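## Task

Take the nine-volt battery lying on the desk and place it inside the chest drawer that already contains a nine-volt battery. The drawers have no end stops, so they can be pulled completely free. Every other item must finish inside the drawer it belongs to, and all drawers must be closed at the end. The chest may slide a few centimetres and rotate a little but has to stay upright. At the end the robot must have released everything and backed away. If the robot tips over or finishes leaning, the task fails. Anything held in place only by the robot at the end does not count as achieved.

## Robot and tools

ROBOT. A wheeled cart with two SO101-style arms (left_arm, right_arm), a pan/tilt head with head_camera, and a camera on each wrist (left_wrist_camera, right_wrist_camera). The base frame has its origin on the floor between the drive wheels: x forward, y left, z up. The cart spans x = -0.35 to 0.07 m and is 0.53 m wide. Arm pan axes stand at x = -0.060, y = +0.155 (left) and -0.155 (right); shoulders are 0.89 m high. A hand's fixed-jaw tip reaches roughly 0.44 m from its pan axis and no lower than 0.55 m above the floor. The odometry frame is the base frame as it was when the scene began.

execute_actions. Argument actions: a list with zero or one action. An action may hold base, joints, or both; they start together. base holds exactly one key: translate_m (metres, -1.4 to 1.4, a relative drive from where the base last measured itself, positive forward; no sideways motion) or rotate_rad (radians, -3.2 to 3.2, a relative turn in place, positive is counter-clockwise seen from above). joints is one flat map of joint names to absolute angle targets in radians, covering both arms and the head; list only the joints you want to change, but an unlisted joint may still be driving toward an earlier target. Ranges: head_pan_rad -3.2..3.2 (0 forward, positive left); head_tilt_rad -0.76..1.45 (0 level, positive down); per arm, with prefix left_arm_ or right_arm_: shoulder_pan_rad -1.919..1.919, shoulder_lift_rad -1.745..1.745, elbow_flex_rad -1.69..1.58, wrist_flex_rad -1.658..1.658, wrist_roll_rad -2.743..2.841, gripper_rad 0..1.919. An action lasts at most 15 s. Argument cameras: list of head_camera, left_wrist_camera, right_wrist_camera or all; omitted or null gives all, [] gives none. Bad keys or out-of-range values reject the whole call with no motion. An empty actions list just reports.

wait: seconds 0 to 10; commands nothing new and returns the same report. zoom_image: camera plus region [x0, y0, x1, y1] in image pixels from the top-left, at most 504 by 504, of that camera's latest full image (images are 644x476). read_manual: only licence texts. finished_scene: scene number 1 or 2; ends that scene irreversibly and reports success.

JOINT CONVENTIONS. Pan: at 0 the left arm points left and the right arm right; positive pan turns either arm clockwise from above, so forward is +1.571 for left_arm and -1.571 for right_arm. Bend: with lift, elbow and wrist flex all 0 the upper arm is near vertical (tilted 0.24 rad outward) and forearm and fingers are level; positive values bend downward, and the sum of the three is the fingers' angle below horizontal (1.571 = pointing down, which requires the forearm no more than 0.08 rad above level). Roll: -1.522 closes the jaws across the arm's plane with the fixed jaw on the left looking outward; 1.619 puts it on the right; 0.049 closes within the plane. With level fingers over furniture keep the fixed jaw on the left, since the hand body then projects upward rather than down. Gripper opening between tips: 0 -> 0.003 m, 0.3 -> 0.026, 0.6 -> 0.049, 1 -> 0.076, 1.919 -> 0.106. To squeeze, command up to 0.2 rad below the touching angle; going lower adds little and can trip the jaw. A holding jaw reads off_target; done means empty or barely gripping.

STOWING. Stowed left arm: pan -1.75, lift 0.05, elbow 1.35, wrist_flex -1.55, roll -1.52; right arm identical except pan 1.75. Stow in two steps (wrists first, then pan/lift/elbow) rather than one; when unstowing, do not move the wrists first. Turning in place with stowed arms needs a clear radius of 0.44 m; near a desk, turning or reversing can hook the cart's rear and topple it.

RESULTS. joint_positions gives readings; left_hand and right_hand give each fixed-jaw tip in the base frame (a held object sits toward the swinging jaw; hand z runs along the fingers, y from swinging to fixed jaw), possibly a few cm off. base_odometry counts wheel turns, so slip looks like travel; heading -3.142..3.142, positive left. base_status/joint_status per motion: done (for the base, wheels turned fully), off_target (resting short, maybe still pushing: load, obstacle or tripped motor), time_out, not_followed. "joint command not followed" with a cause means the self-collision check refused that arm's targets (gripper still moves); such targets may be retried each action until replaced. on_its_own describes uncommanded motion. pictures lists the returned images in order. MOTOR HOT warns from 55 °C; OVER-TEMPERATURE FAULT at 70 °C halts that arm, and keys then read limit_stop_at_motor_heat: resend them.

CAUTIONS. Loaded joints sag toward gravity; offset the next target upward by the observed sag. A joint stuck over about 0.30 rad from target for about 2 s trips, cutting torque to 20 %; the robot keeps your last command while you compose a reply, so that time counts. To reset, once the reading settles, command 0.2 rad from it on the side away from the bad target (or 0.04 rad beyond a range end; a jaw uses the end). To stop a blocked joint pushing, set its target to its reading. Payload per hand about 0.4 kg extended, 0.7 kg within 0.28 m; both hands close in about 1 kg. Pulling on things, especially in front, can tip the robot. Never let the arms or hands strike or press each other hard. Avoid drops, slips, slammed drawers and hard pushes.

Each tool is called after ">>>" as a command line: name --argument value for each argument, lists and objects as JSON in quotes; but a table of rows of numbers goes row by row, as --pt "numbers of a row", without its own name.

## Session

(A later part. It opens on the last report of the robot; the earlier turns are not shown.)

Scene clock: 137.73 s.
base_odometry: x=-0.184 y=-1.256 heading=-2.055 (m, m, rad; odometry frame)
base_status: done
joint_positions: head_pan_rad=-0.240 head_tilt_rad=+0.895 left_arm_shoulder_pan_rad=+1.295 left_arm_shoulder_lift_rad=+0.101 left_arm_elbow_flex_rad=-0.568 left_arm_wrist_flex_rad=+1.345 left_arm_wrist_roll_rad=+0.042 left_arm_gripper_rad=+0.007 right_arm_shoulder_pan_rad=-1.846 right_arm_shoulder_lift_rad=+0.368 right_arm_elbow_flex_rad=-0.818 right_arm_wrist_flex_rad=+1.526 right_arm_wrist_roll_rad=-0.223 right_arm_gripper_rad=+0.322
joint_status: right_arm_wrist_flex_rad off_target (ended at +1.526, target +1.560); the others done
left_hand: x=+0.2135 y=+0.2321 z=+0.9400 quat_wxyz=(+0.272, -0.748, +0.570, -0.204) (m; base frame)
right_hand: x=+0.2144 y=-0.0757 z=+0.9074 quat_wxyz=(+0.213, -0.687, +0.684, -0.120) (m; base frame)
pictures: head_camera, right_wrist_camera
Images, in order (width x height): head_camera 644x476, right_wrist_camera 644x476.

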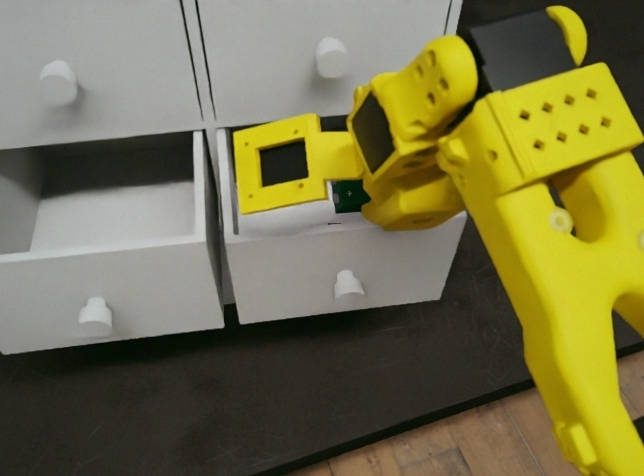

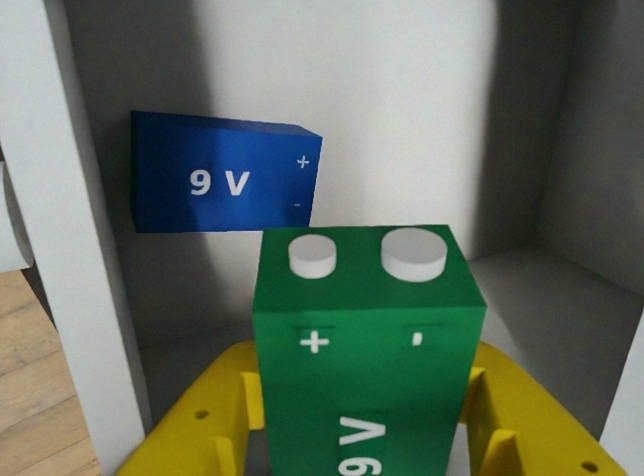

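>>> execute_actions --actions '[{"base":{"translate_m":0.022},"joints":{"right_arm_shoulder_lift_rad":0.39,"right_arm_elbow_flex_rad":-0.80,"right_arm_wrist_flex_rad":1.55}}]' --cameras '["head_camera","right_wrist_camera"]'

Scene clock: 140.03 s.
base_odometry: x=-0.194 y=-1.276 heading=-2.055 (m, m, rad; odometry frame)
base_status: done
joint_positions: head_pan_rad=-0.240 head_tilt_rad=+0.895 left_arm_shoulder_pan_rad=+1.295 left_arm_shoulder_lift_rad=+0.099 left_arm_elbow_flex_rad=-0.568 left_arm_wrist_flex_rad=+1.345 left_arm_wrist_roll_rad=+0.042 left_arm_gripper_rad=+0.007 right_arm_shoulder_pan_rad=-1.846 right_arm_shoulder_lift_rad=+0.417 right_arm_elbow_flex_rad=-0.792 right_arm_wrist_flex_rad=+1.548 right_arm_wrist_roll_rad=-0.223 right_arm_gripper_rad=+0.322
joint_status: all done
left_hand: x=+0.2135 y=+0.2320 z=+0.9404 quat_wxyz=(+0.272, -0.748, +0.570, -0.204) (m; base frame)
right_hand: x=+0.2093 y=-0.0771 z=+0.8889 quat_wxyz=(+0.172, -0.695, +0.692, -0.097) (m; base frame)
pictures: head_camera, right_wrist_camera
Images, in order (width x height): head_camera 644x476, right_wrist_camera 644x476.

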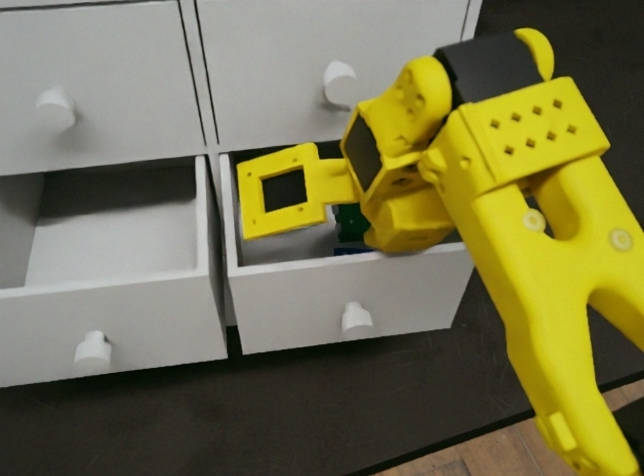

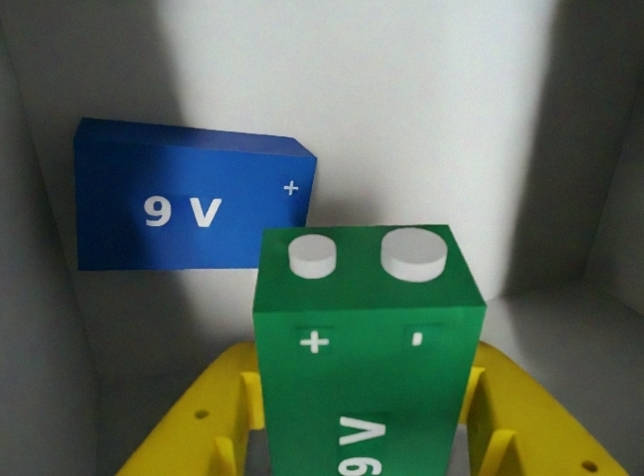

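>>> execute_actions --actions '[{"base":{"translate_m":0.006},"joints":{"right_arm_shoulder_lift_rad":0.47,"right_arm_wrist_flex_rad":1.465}}]' --cameras '["head_camera","right_wrist_camera"]'

Scene clock: 142.50 s.
base_odometry: x=-0.197 y=-1.281 heading=-2.054 (m, m, rad; odometry frame)
base_status: done
joint_positions: head_pan_rad=-0.240 head_tilt_rad=+0.895 left_arm_shoulder_pan_rad=+1.295 left_arm_shoulder_lift_rad=+0.099 left_arm_elbow_flex_rad=-0.568 left_arm_wrist_flex_rad=+1.345 left_arm_wrist_roll_rad=+0.042 left_arm_gripper_rad=+0.007 right_arm_shoulder_pan_rad=-1.846 right_arm_shoulder_lift_rad=+0.498 right_arm_elbow_flex_rad=-0.790 right_arm_wrist_flex_rad=+1.476 right_arm_wrist_roll_rad=-0.223 right_arm_gripper_rad=+0.322
joint_status: all done
left_hand: x=+0.2135 y=+0.2320 z=+0.9404 quat_wxyz=(+0.272, -0.748, +0.570, -0.204) (m; base frame)
right_hand: x=+0.2186 y=-0.0745 z=+0.8718 quat_wxyz=(+0.168, -0.695, +0.692, -0.094) (m; base frame)
pictures: head_camera, right_wrist_camera
Images, in order (width x height): head_camera 644x476, right_wrist_camera 644x476.

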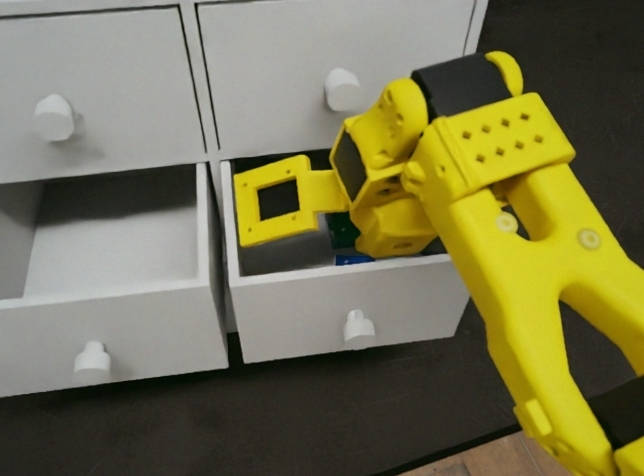

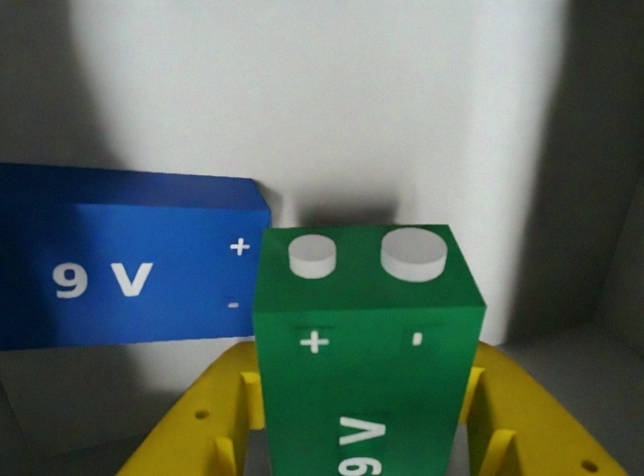

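>>> execute_actions --actions '[{"joints":{"right_arm_shoulder_lift_rad":0.535,"right_arm_wrist_flex_rad":1.385,"right_arm_shoulder_pan_rad":-1.825}}]' --cameras '["head_camera","right_wrist_camera"]'

Scene clock: 144.27 s.
base_odometry: x=-0.197 y=-1.281 heading=-2.054 (m, m, rad; odometry frame)
base_status: not commanded
joint_positions: head_pan_rad=-0.240 head_tilt_rad=+0.895 left_arm_shoulder_pan_rad=+1.295 left_arm_shoulder_lift_rad=+0.099 left_arm_elbow_flex_rad=-0.568 left_arm_wrist_flex_rad=+1.345 left_arm_wrist_roll_rad=+0.042 left_arm_gripper_rad=+0.007 right_arm_shoulder_pan_rad=-1.832 right_arm_shoulder_lift_rad=+0.563 right_arm_elbow_flex_rad=-0.790 right_arm_wrist_flex_rad=+1.397 right_arm_wrist_roll_rad=-0.223 right_arm_gripper_rad=+0.322
joint_status: all done
left_hand: x=+0.2135 y=+0.2320 z=+0.9404 quat_wxyz=(+0.272, -0.748, +0.570, -0.204) (m; base frame)
right_hand: x=+0.2293 y=-0.0758 z=+0.8590 quat_wxyz=(+0.173, -0.690, +0.696, -0.099) (m; base frame)
pictures: head_camera, right_wrist_camera
Images, in order (width x height): head_camera 644x476, right_wrist_camera 644x476.

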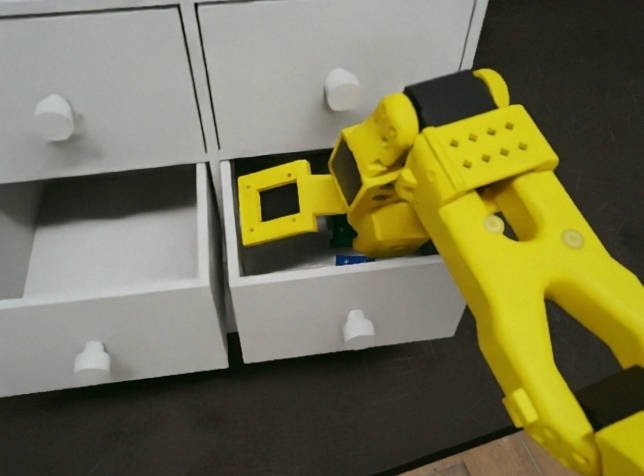

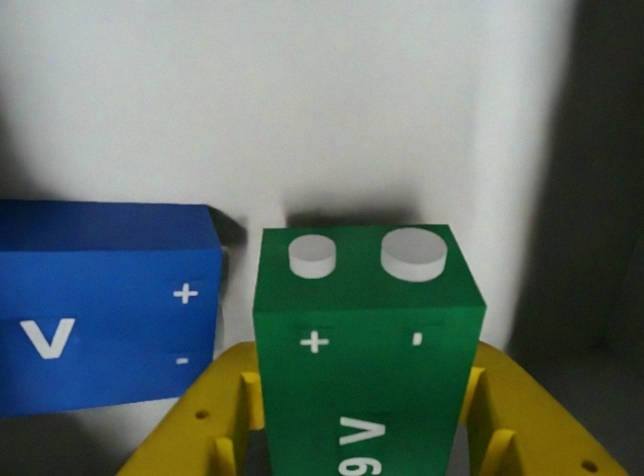

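Close to the floor. Release.

>>> execute_actions --actions '[{"joints":{"right_arm_shoulder_lift_rad":0.56,"right_arm_wrist_flex_rad":1.36,"right_arm_gripper_rad":0.42}}]' --cameras '["head_camera","right_wrist_camera"]'

Scene clock: 145.90 s.
base_odometry: x=-0.197 y=-1.281 heading=-2.054 (m, m, rad; odometry frame)
base_status: not commanded
joint_positions: head_pan_rad=-0.240 head_tilt_rad=+0.895 left_arm_shoulder_pan_rad=+1.295 left_arm_shoulder_lift_rad=+0.099 left_arm_elbow_flex_rad=-0.568 left_arm_wrist_flex_rad=+1.345 left_arm_wrist_roll_rad=+0.042 left_arm_gripper_rad=+0.007 right_arm_shoulder_pan_rad=-1.832 right_arm_shoulder_lift_rad=+0.587 right_arm_elbow_flex_rad=-0.790 right_arm_wrist_flex_rad=+1.371 right_arm_wrist_roll_rad=-0.223 right_arm_gripper_rad=+0.412
joint_status: all done
left_hand: x=+0.2135 y=+0.2320 z=+0.9404 quat_wxyz=(+0.272, -0.748, +0.570, -0.204) (m; base frame)
right_hand: x=+0.2322 y=-0.0750 z=+0.8538 quat_wxyz=(+0.174, -0.689, +0.696, -0.099) (m; base frame)
pictures: head_camera, right_wrist_camera
Images, in order (width x height): head_camera 644x476, right_wrist_camera 644x476.

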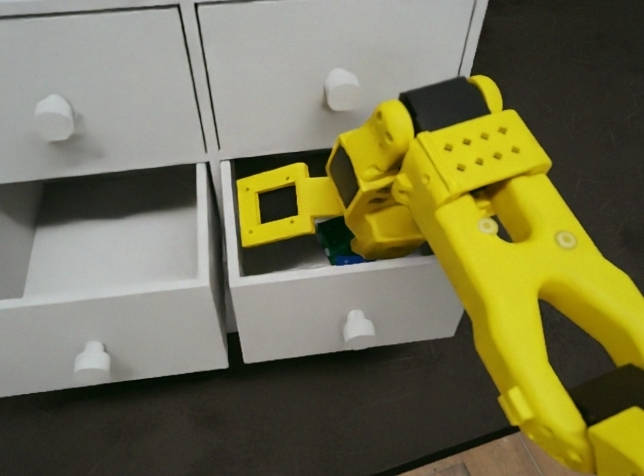

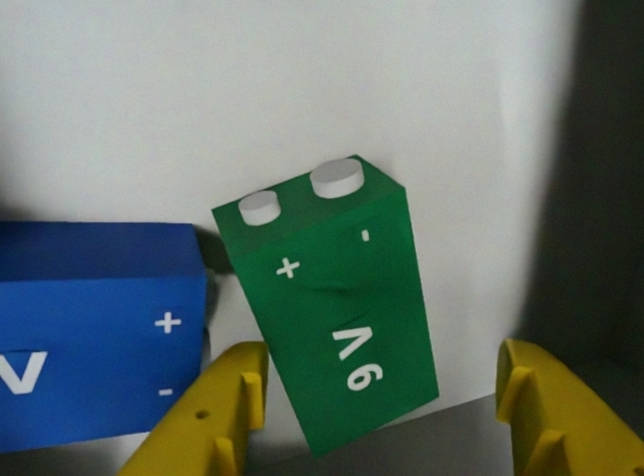

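>>> execute_actions --actions '[{"joints":{"right_arm_shoulder_lift_rad":0.37,"right_arm_wrist_flex_rad":1.55}}]' --cameras '[]'

>>> execute_actions --actions '[{"joints":{"right_arm_shoulder_lift_rad":0.08,"right_arm_gripper_rad":0.0,"right_arm_wrist_flex_rad":1.58}}]' --cameras '["head_camera","right_wrist_camera"]'

Scene clock: 148.43 s.
base_odometry: x=-0.197 y=-1.281 heading=-2.054 (m, m, rad; odometry frame)
base_status: not commanded
joint_positions: head_pan_rad=-0.240 head_tilt_rad=+0.895 left_arm_shoulder_pan_rad=+1.295 left_arm_shoulder_lift_rad=+0.099 left_arm_elbow_flex_rad=-0.568 left_arm_wrist_flex_rad=+1.345 left_arm_wrist_roll_rad=+0.042 left_arm_gripper_rad=+0.007 right_arm_shoulder_pan_rad=-1.832 right_arm_shoulder_lift_rad=+0.420 right_arm_elbow_flex_rad=-0.790 right_arm_wrist_flex_rad=+1.545 right_arm_wrist_roll_rad=-0.223 right_arm_gripper_rad=+0.413
joint_status: all done
left_hand: x=+0.2135 y=+0.2320 z=+0.9404 quat_wxyz=(+0.272, -0.748, +0.570, -0.204) (m; base frame)
right_hand: x=+0.2107 y=-0.0808 z=+0.8880 quat_wxyz=(+0.171, -0.690, +0.697, -0.098) (m; base frame)
pictures: none
No camera images: the call's "cameras" was empty. Leave "cameras" out to get every camera's image.

Scene clock: 149.37 s.
base_odometry: x=-0.197 y=-1.281 heading=-2.054 (m, m, rad; odometry frame)
base_status: not commanded
joint_positions: head_pan_rad=-0.240 head_tilt_rad=+0.895 left_arm_shoulder_pan_rad=+1.295 left_arm_shoulder_lift_rad=+0.099 left_arm_elbow_flex_rad=-0.568 left_arm_wrist_flex_rad=+1.345 left_arm_wrist_roll_rad=+0.042 left_arm_gripper_rad=+0.007 right_arm_shoulder_pan_rad=-1.832 right_arm_shoulder_lift_rad=+0.122 right_arm_elbow_flex_rad=-0.790 right_arm_wrist_flex_rad=+1.577 right_arm_wrist_roll_rad=-0.223 right_arm_gripper_rad=+0.007
joint_status: all done
left_hand: x=+0.2135 y=+0.2320 z=+0.9404 quat_wxyz=(+0.272, -0.748, +0.570, -0.204) (m; base frame)
right_hand: x=+0.1977 y=-0.0842 z=+0.9586 quat_wxyz=(+0.282, -0.665, +0.672, -0.161) (m; base frame)
pictures: head_camera, right_wrist_camera
Images, in order (width x height): head_camera 644x476, right_wrist_camera 644x476.

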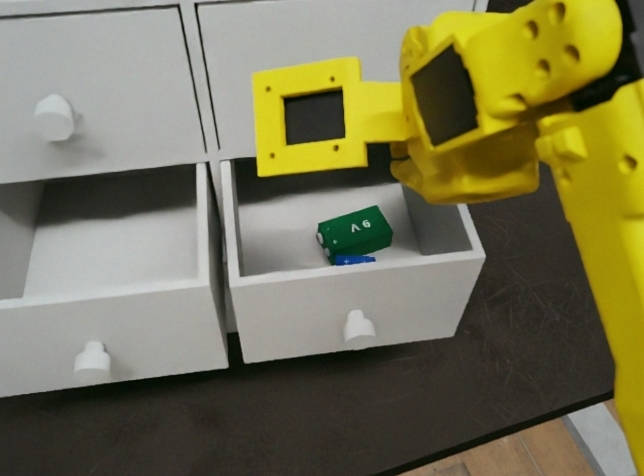

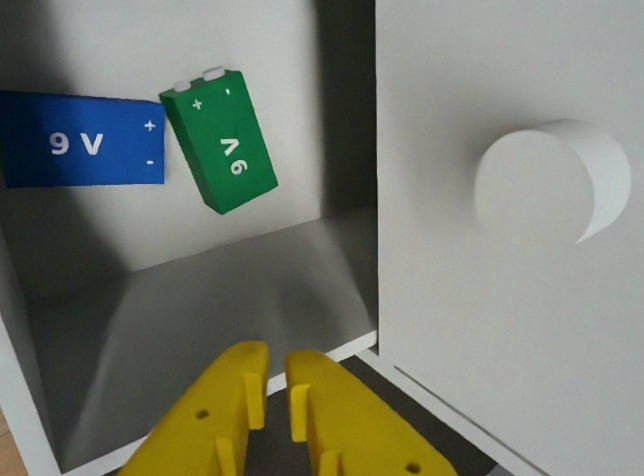

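>>> execute_actions --actions '[{"base":{"translate_m":-0.22},"joints":{"head_pan_rad":0,"head_tilt_rad":0.8,"left_arm_wrist_roll_rad":-1.55}}]' --cameras '[]'

>>> execute_actions --actions '[{"joints":{"right_arm_wrist_roll_rad":-1.52,"left_arm_shoulder_pan_rad":1.84,"right_arm_shoulder_pan_rad":-1.82,"left_arm_shoulder_lift_rad":0.74,"right_arm_shoulder_lift_rad":0.74,"left_arm_elbow_flex_rad":0.335,"right_arm_elbow_flex_rad":0.305,"left_arm_wrist_flex_rad":-1.08,"right_arm_wrist_flex_rad":-1.145}}]' --cameras '[]'

>>> execute_actions --actions '[{"base":{"translate_m":0.055}}]'

Scene clock: 153.73 s.
base_odometry: x=-0.095 y=-1.088 heading=-2.047 (m, m, rad; odometry frame)
base_status: done
joint_positions: head_pan_rad=-0.010 head_tilt_rad=+0.814 left_arm_shoulder_pan_rad=+1.295 left_arm_shoulder_lift_rad=+0.099 left_arm_elbow_flex_rad=-0.568 left_arm_wrist_flex_rad=+1.345 left_arm_wrist_roll_rad=-1.541 left_arm_gripper_rad=+0.007 right_arm_shoulder_pan_rad=-1.832 right_arm_shoulder_lift_rad=+0.121 right_arm_elbow_flex_rad=-0.790 right_arm_wrist_flex_rad=+1.578 right_arm_wrist_roll_rad=-0.223 right_arm_gripper_rad=+0.007
joint_status: all done
left_hand: x=+0.2170 y=+0.2414 z=+0.9454 quat_wxyz=(+0.337, -0.120, +0.933, +0.050) (m; base frame)
right_hand: x=+0.1974 y=-0.0843 z=+0.9588 quat_wxyz=(+0.282, -0.665, +0.672, -0.161) (m; base frame)
pictures: none
No camera images: the call's "cameras" was empty. Leave "cameras" out to get every camera's image.

Scene clock: 156.27 s.
base_odometry: x=-0.095 y=-1.088 heading=-2.047 (m, m, rad; odometry frame)
base_status: not commanded
joint_positions: head_pan_rad=-0.010 head_tilt_rad=+0.814 left_arm_shoulder_pan_rad=+1.835 left_arm_shoulder_lift_rad=+0.753 left_arm_elbow_flex_rad=+0.336 left_arm_wrist_flex_rad=-1.062 left_arm_wrist_roll_rad=-1.541 left_arm_gripper_rad=+0.007 right_arm_shoulder_pan_rad=-1.828 right_arm_shoulder_lift_rad=+0.759 right_arm_elbow_flex_rad=+0.306 right_arm_wrist_flex_rad=-1.131 right_arm_wrist_roll_rad=-1.511 right_arm_gripper_rad=+0.007
joint_status: all done
left_hand: x=+0.2851 y=+0.0697 z=+0.8355 quat_wxyz=(+0.692, +0.101, +0.709, -0.085) (m; base frame)
right_hand: x=+0.2845 y=-0.0565 z=+0.8510 quat_wxyz=(+0.724, -0.091, +0.678, +0.090) (m; base frame)
pictures: none
No camera images: the call's "cameras" was empty. Leave "cameras" out to get every camera's image.

Scene clock: 157.27 s.
base_odometry: x=-0.120 y=-1.136 heading=-2.044 (m, m, rad; odometry frame)
base_status: done
joint_positions: head_pan_rad=-0.010 head_tilt_rad=+0.814 left_arm_shoulder_pan_rad=+1.835 left_arm_shoulder_lift_rad=+0.753 left_arm_elbow_flex_rad=+0.336 left_arm_wrist_flex_rad=-1.062 left_arm_wrist_roll_rad=-1.541 left_arm_gripper_rad=+0.007 right_arm_shoulder_pan_rad=-1.828 right_arm_shoulder_lift_rad=+0.759 right_arm_elbow_flex_rad=+0.308 right_arm_wrist_flex_rad=-1.131 right_arm_wrist_roll_rad=-1.511 right_arm_gripper_rad=+0.007
joint_status: not commanded
left_hand: x=+0.2851 y=+0.0697 z=+0.8355 quat_wxyz=(+0.692, +0.101, +0.709, -0.085) (m; base frame)
right_hand: x=+0.2844 y=-0.0565 z=+0.8507 quat_wxyz=(+0.724, -0.091, +0.678, +0.090) (m; base frame)
pictures: head_camera, left_wrist_camera, right_wrist_camera
Images, in order (width x height): head_camera 644x476, left_wrist_camera 644x476, right_wrist_camera 644x476.

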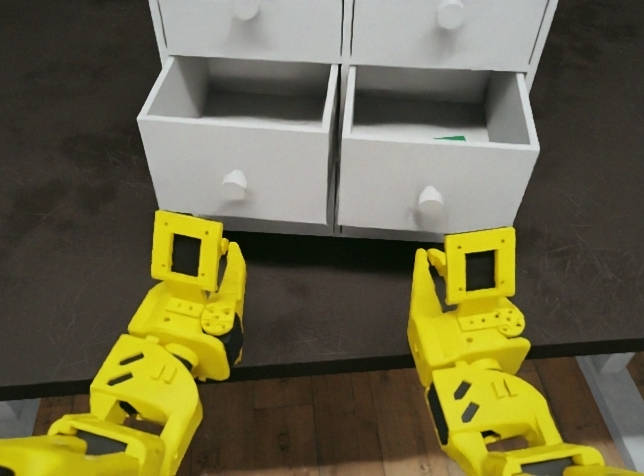

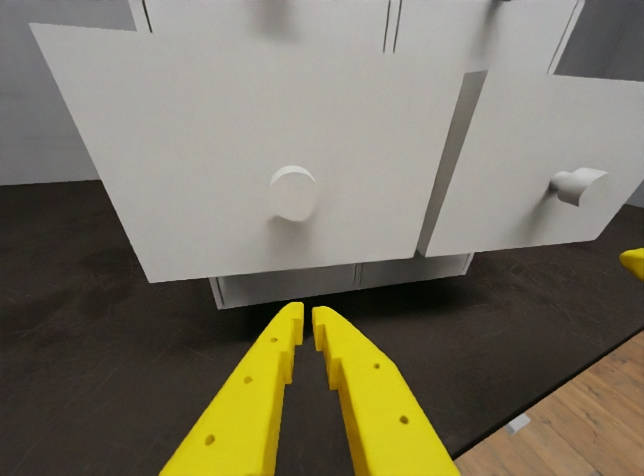

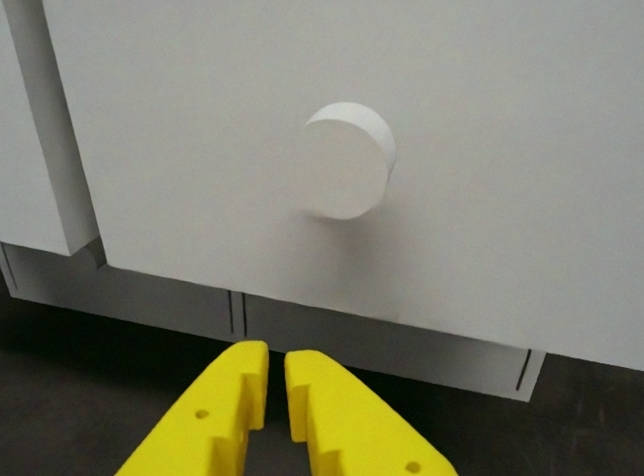

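>>> execute_actions --actions '[{"base":{"translate_m":0.07},"joints":{"right_arm_shoulder_pan_rad":-1.805,"left_arm_shoulder_pan_rad":1.855}}]'

Scene clock: 159.20 s.
base_odometry: x=-0.151 y=-1.198 heading=-2.039 (m, m, rad; odometry frame)
base_status: done
joint_positions: head_pan_rad=-0.010 head_tilt_rad=+0.814 left_arm_shoulder_pan_rad=+1.852 left_arm_shoulder_lift_rad=+0.754 left_arm_elbow_flex_rad=+0.339 left_arm_wrist_flex_rad=-1.063 left_arm_wrist_roll_rad=-1.541 left_arm_gripper_rad=+0.007 right_arm_shoulder_pan_rad=-1.812 right_arm_shoulder_lift_rad=+0.760 right_arm_elbow_flex_rad=+0.311 right_arm_wrist_flex_rad=-1.134 right_arm_wrist_roll_rad=-1.511 right_arm_gripper_rad=+0.005
joint_status: all done
left_hand: x=+0.2832 y=+0.0640 z=+0.8346 quat_wxyz=(+0.691, +0.107, +0.709, -0.091) (m; base frame)
right_hand: x=+0.2854 y=-0.0619 z=+0.8500 quat_wxyz=(+0.724, -0.086, +0.679, +0.084) (m; base frame)
pictures: head_camera, left_wrist_camera, right_wrist_camera
Images, in order (width x height): head_camera 644x476, left_wrist_camera 644x476, right_wrist_camera 644x476.

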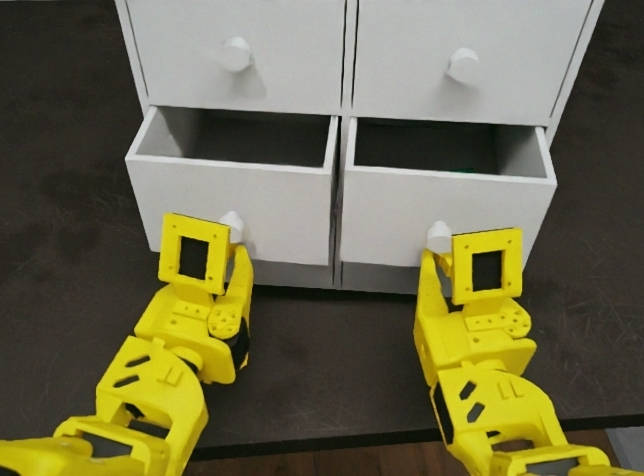

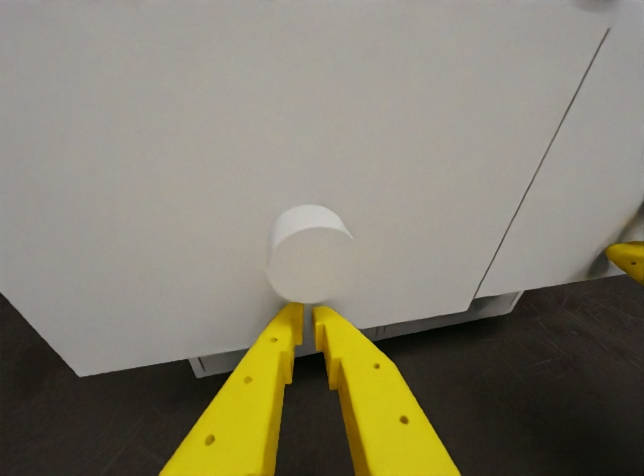

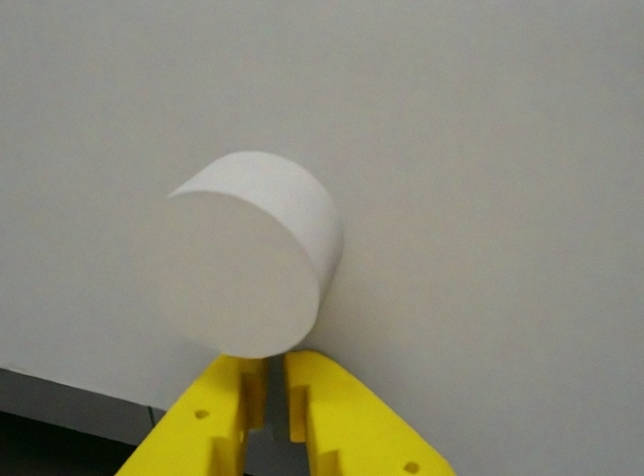

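>>> execute_actions --actions '[{"base":{"translate_m":0.045}}]' --cameras '["head_camera","left_wrist_camera"]'

Scene clock: 160.73 s.
base_odometry: x=-0.172 y=-1.239 heading=-2.038 (m, m, rad; odometry frame)
base_status: done
joint_positions: head_pan_rad=-0.010 head_tilt_rad=+0.814 left_arm_shoulder_pan_rad=+1.853 left_arm_shoulder_lift_rad=+0.754 left_arm_elbow_flex_rad=+0.339 left_arm_wrist_flex_rad=-1.063 left_arm_wrist_roll_rad=-1.541 left_arm_gripper_rad=+0.007 right_arm_shoulder_pan_rad=-1.812 right_arm_shoulder_lift_rad=+0.762 right_arm_elbow_flex_rad=+0.314 right_arm_wrist_flex_rad=-1.134 right_arm_wrist_roll_rad=-1.511 right_arm_gripper_rad=+0.005
joint_status: not commanded
left_hand: x=+0.2831 y=+0.0634 z=+0.8346 quat_wxyz=(+0.691, +0.108, +0.709, -0.091) (m; base frame)
right_hand: x=+0.2850 y=-0.0620 z=+0.8488 quat_wxyz=(+0.722, -0.086, +0.681, +0.084) (m; base frame)
pictures: head_camera, left_wrist_camera
Images, in order (width x height): head_camera 644x476, left_wrist_camera 644x476.

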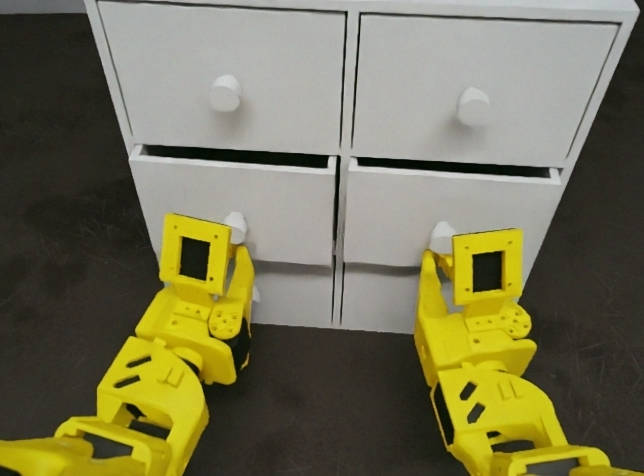

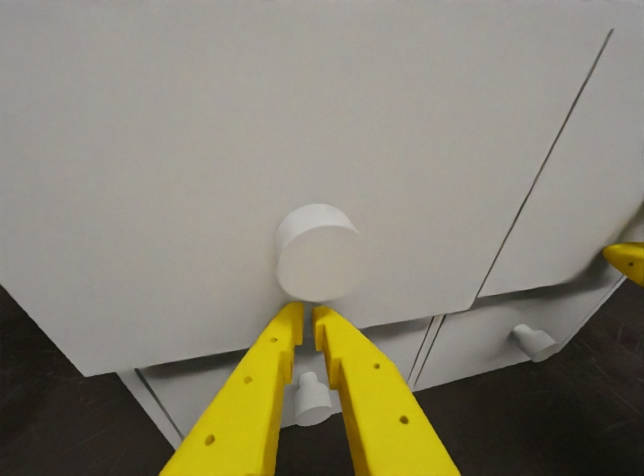

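>>> execute_actions --actions '[{"base":{"translate_m":0.017}}]' --cameras '["head_camera","left_wrist_camera"]'

Scene clock: 162.50 s.
base_odometry: x=-0.180 y=-1.254 heading=-2.036 (m, m, rad; odometry frame)
base_status: done
joint_positions: head_pan_rad=-0.010 head_tilt_rad=+0.814 left_arm_shoulder_pan_rad=+1.853 left_arm_shoulder_lift_rad=+0.756 left_arm_elbow_flex_rad=+0.339 left_arm_wrist_flex_rad=-1.063 left_arm_wrist_roll_rad=-1.541 left_arm_gripper_rad=+0.007 right_arm_shoulder_pan_rad=-1.812 right_arm_shoulder_lift_rad=+0.764 right_arm_elbow_flex_rad=+0.322 right_arm_wrist_flex_rad=-1.138 right_arm_wrist_roll_rad=-1.511 right_arm_gripper_rad=+0.004
joint_status: not commanded
left_hand: x=+0.2830 y=+0.0635 z=+0.8341 quat_wxyz=(+0.690, +0.108, +0.710, -0.091) (m; base frame)
right_hand: x=+0.2841 y=-0.0622 z=+0.8472 quat_wxyz=(+0.721, -0.087, +0.683, +0.084) (m; base frame)
pictures: head_camera, left_wrist_camera
Images, in order (width x height): head_camera 644x476, left_wrist_camera 644x476.

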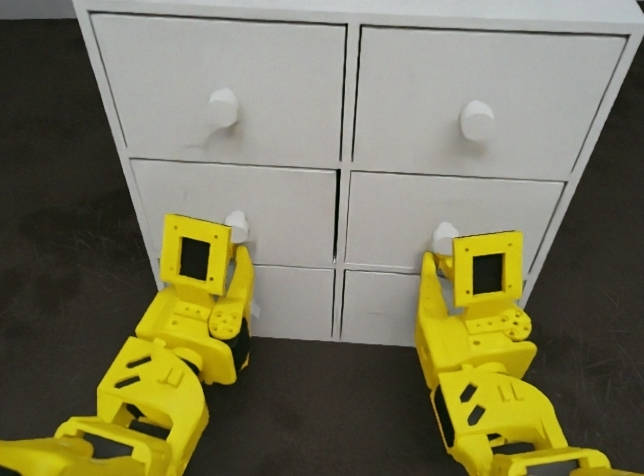

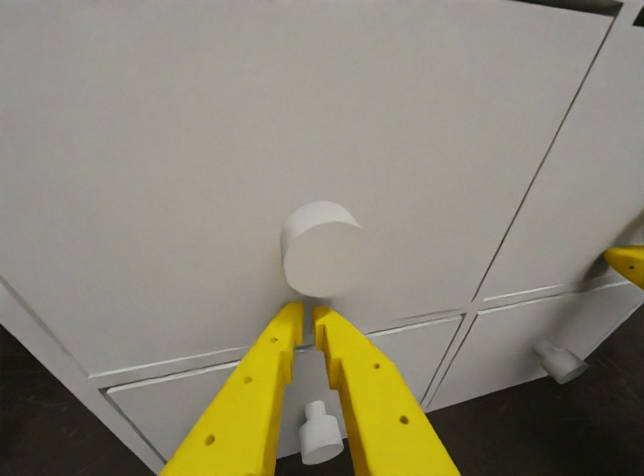

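>>> execute_actions --actions '[{"base":{"translate_m":0.009},"joints":{"left_arm_elbow_flex_rad":0.40,"left_arm_wrist_flex_rad":-1.15}}]' --cameras '[]'

>>> execute_actions --actions '[{"base":{"translate_m":-0.4},"joints":{"head_tilt_rad":0.5}}]'

>>> zoom_image --camera "head_camera" --region '[170, 20, 510, 340]'

Scene clock: 165.23 s.
base_odometry: x=-0.184 y=-1.263 heading=-2.036 (m, m, rad; odometry frame)
base_status: done
joint_positions: head_pan_rad=-0.010 head_tilt_rad=+0.814 left_arm_shoulder_pan_rad=+1.853 left_arm_shoulder_lift_rad=+0.756 left_arm_elbow_flex_rad=+0.402 left_arm_wrist_flex_rad=-1.132 left_arm_wrist_roll_rad=-1.541 left_arm_gripper_rad=+0.007 right_arm_shoulder_pan_rad=-1.812 right_arm_shoulder_lift_rad=+0.764 right_arm_elbow_flex_rad=+0.329 right_arm_wrist_flex_rad=-1.141 right_arm_wrist_roll_rad=-1.511 right_arm_gripper_rad=+0.003
joint_status: all done
left_hand: x=+0.2758 y=+0.0656 z=+0.8311 quat_wxyz=(+0.692, +0.108, +0.708, -0.092) (m; base frame)
right_hand: x=+0.2833 y=-0.0624 z=+0.8460 quat_wxyz=(+0.719, -0.087, +0.684, +0.083) (m; base frame)
pictures: none
No camera images: the call's "cameras" was empty. Leave "cameras" out to get every camera's image.

Scene clock: 168.17 s.
base_odometry: x=-0.004 y=-0.906 heading=-2.028 (m, m, rad; odometry frame)
base_status: done
joint_positions: head_pan_rad=-0.010 head_tilt_rad=+0.513 left_arm_shoulder_pan_rad=+1.853 left_arm_shoulder_lift_rad=+0.756 left_arm_elbow_flex_rad=+0.402 left_arm_wrist_flex_rad=-1.134 left_arm_wrist_roll_rad=-1.541 left_arm_gripper_rad=+0.007 right_arm_shoulder_pan_rad=-1.812 right_arm_shoulder_lift_rad=+0.764 right_arm_elbow_flex_rad=+0.329 right_arm_wrist_flex_rad=-1.141 right_arm_wrist_roll_rad=-1.511 right_arm_gripper_rad=+0.003
joint_status: all done
left_hand: x=+0.2758 y=+0.0656 z=+0.8314 quat_wxyz=(+0.693, +0.108, +0.707, -0.092) (m; base frame)
right_hand: x=+0.2833 y=-0.0624 z=+0.8460 quat_wxyz=(+0.719, -0.087, +0.684, +0.083) (m; base frame)
pictures: head_camera, left_wrist_camera, right_wrist_camera
Images, in order (width x height): head_camera 644x476, left_wrist_camera 644x476, right_wrist_camera 644x476.

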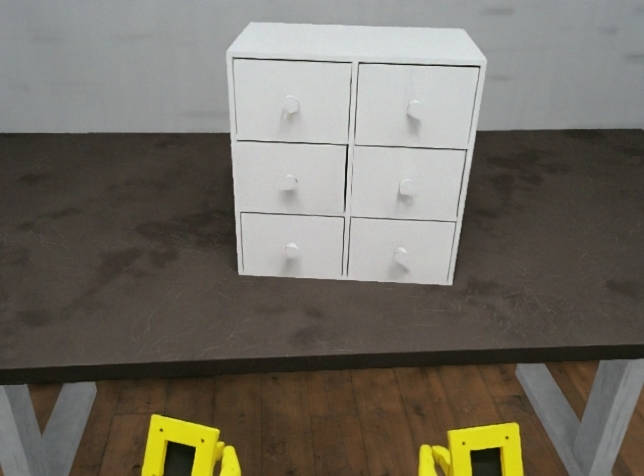

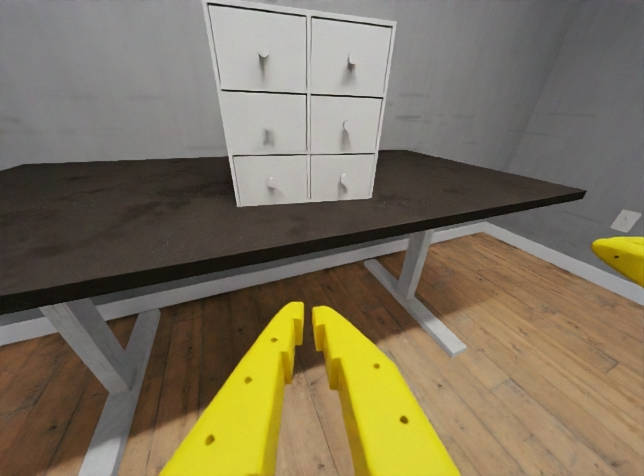

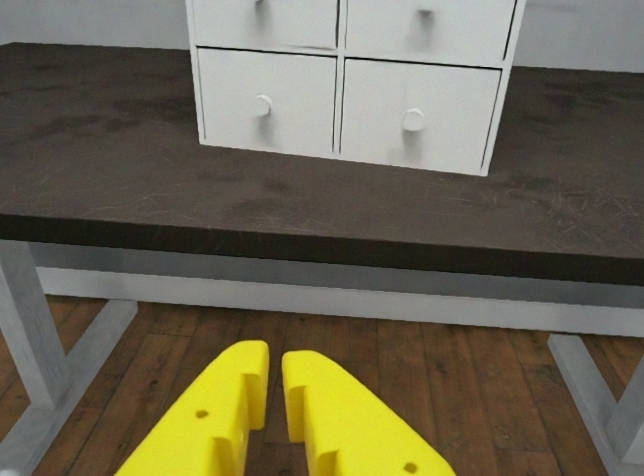

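Region (170, 20, 510, 340) of head_camera's 644x476 image, scaled by 1.482; it fills the top 474 rows of this view, and the rest is white.

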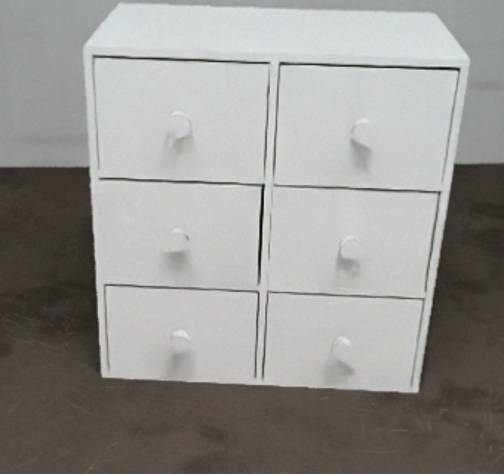

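>>> finished_scene --scene 1

The scene is finished: the task was done.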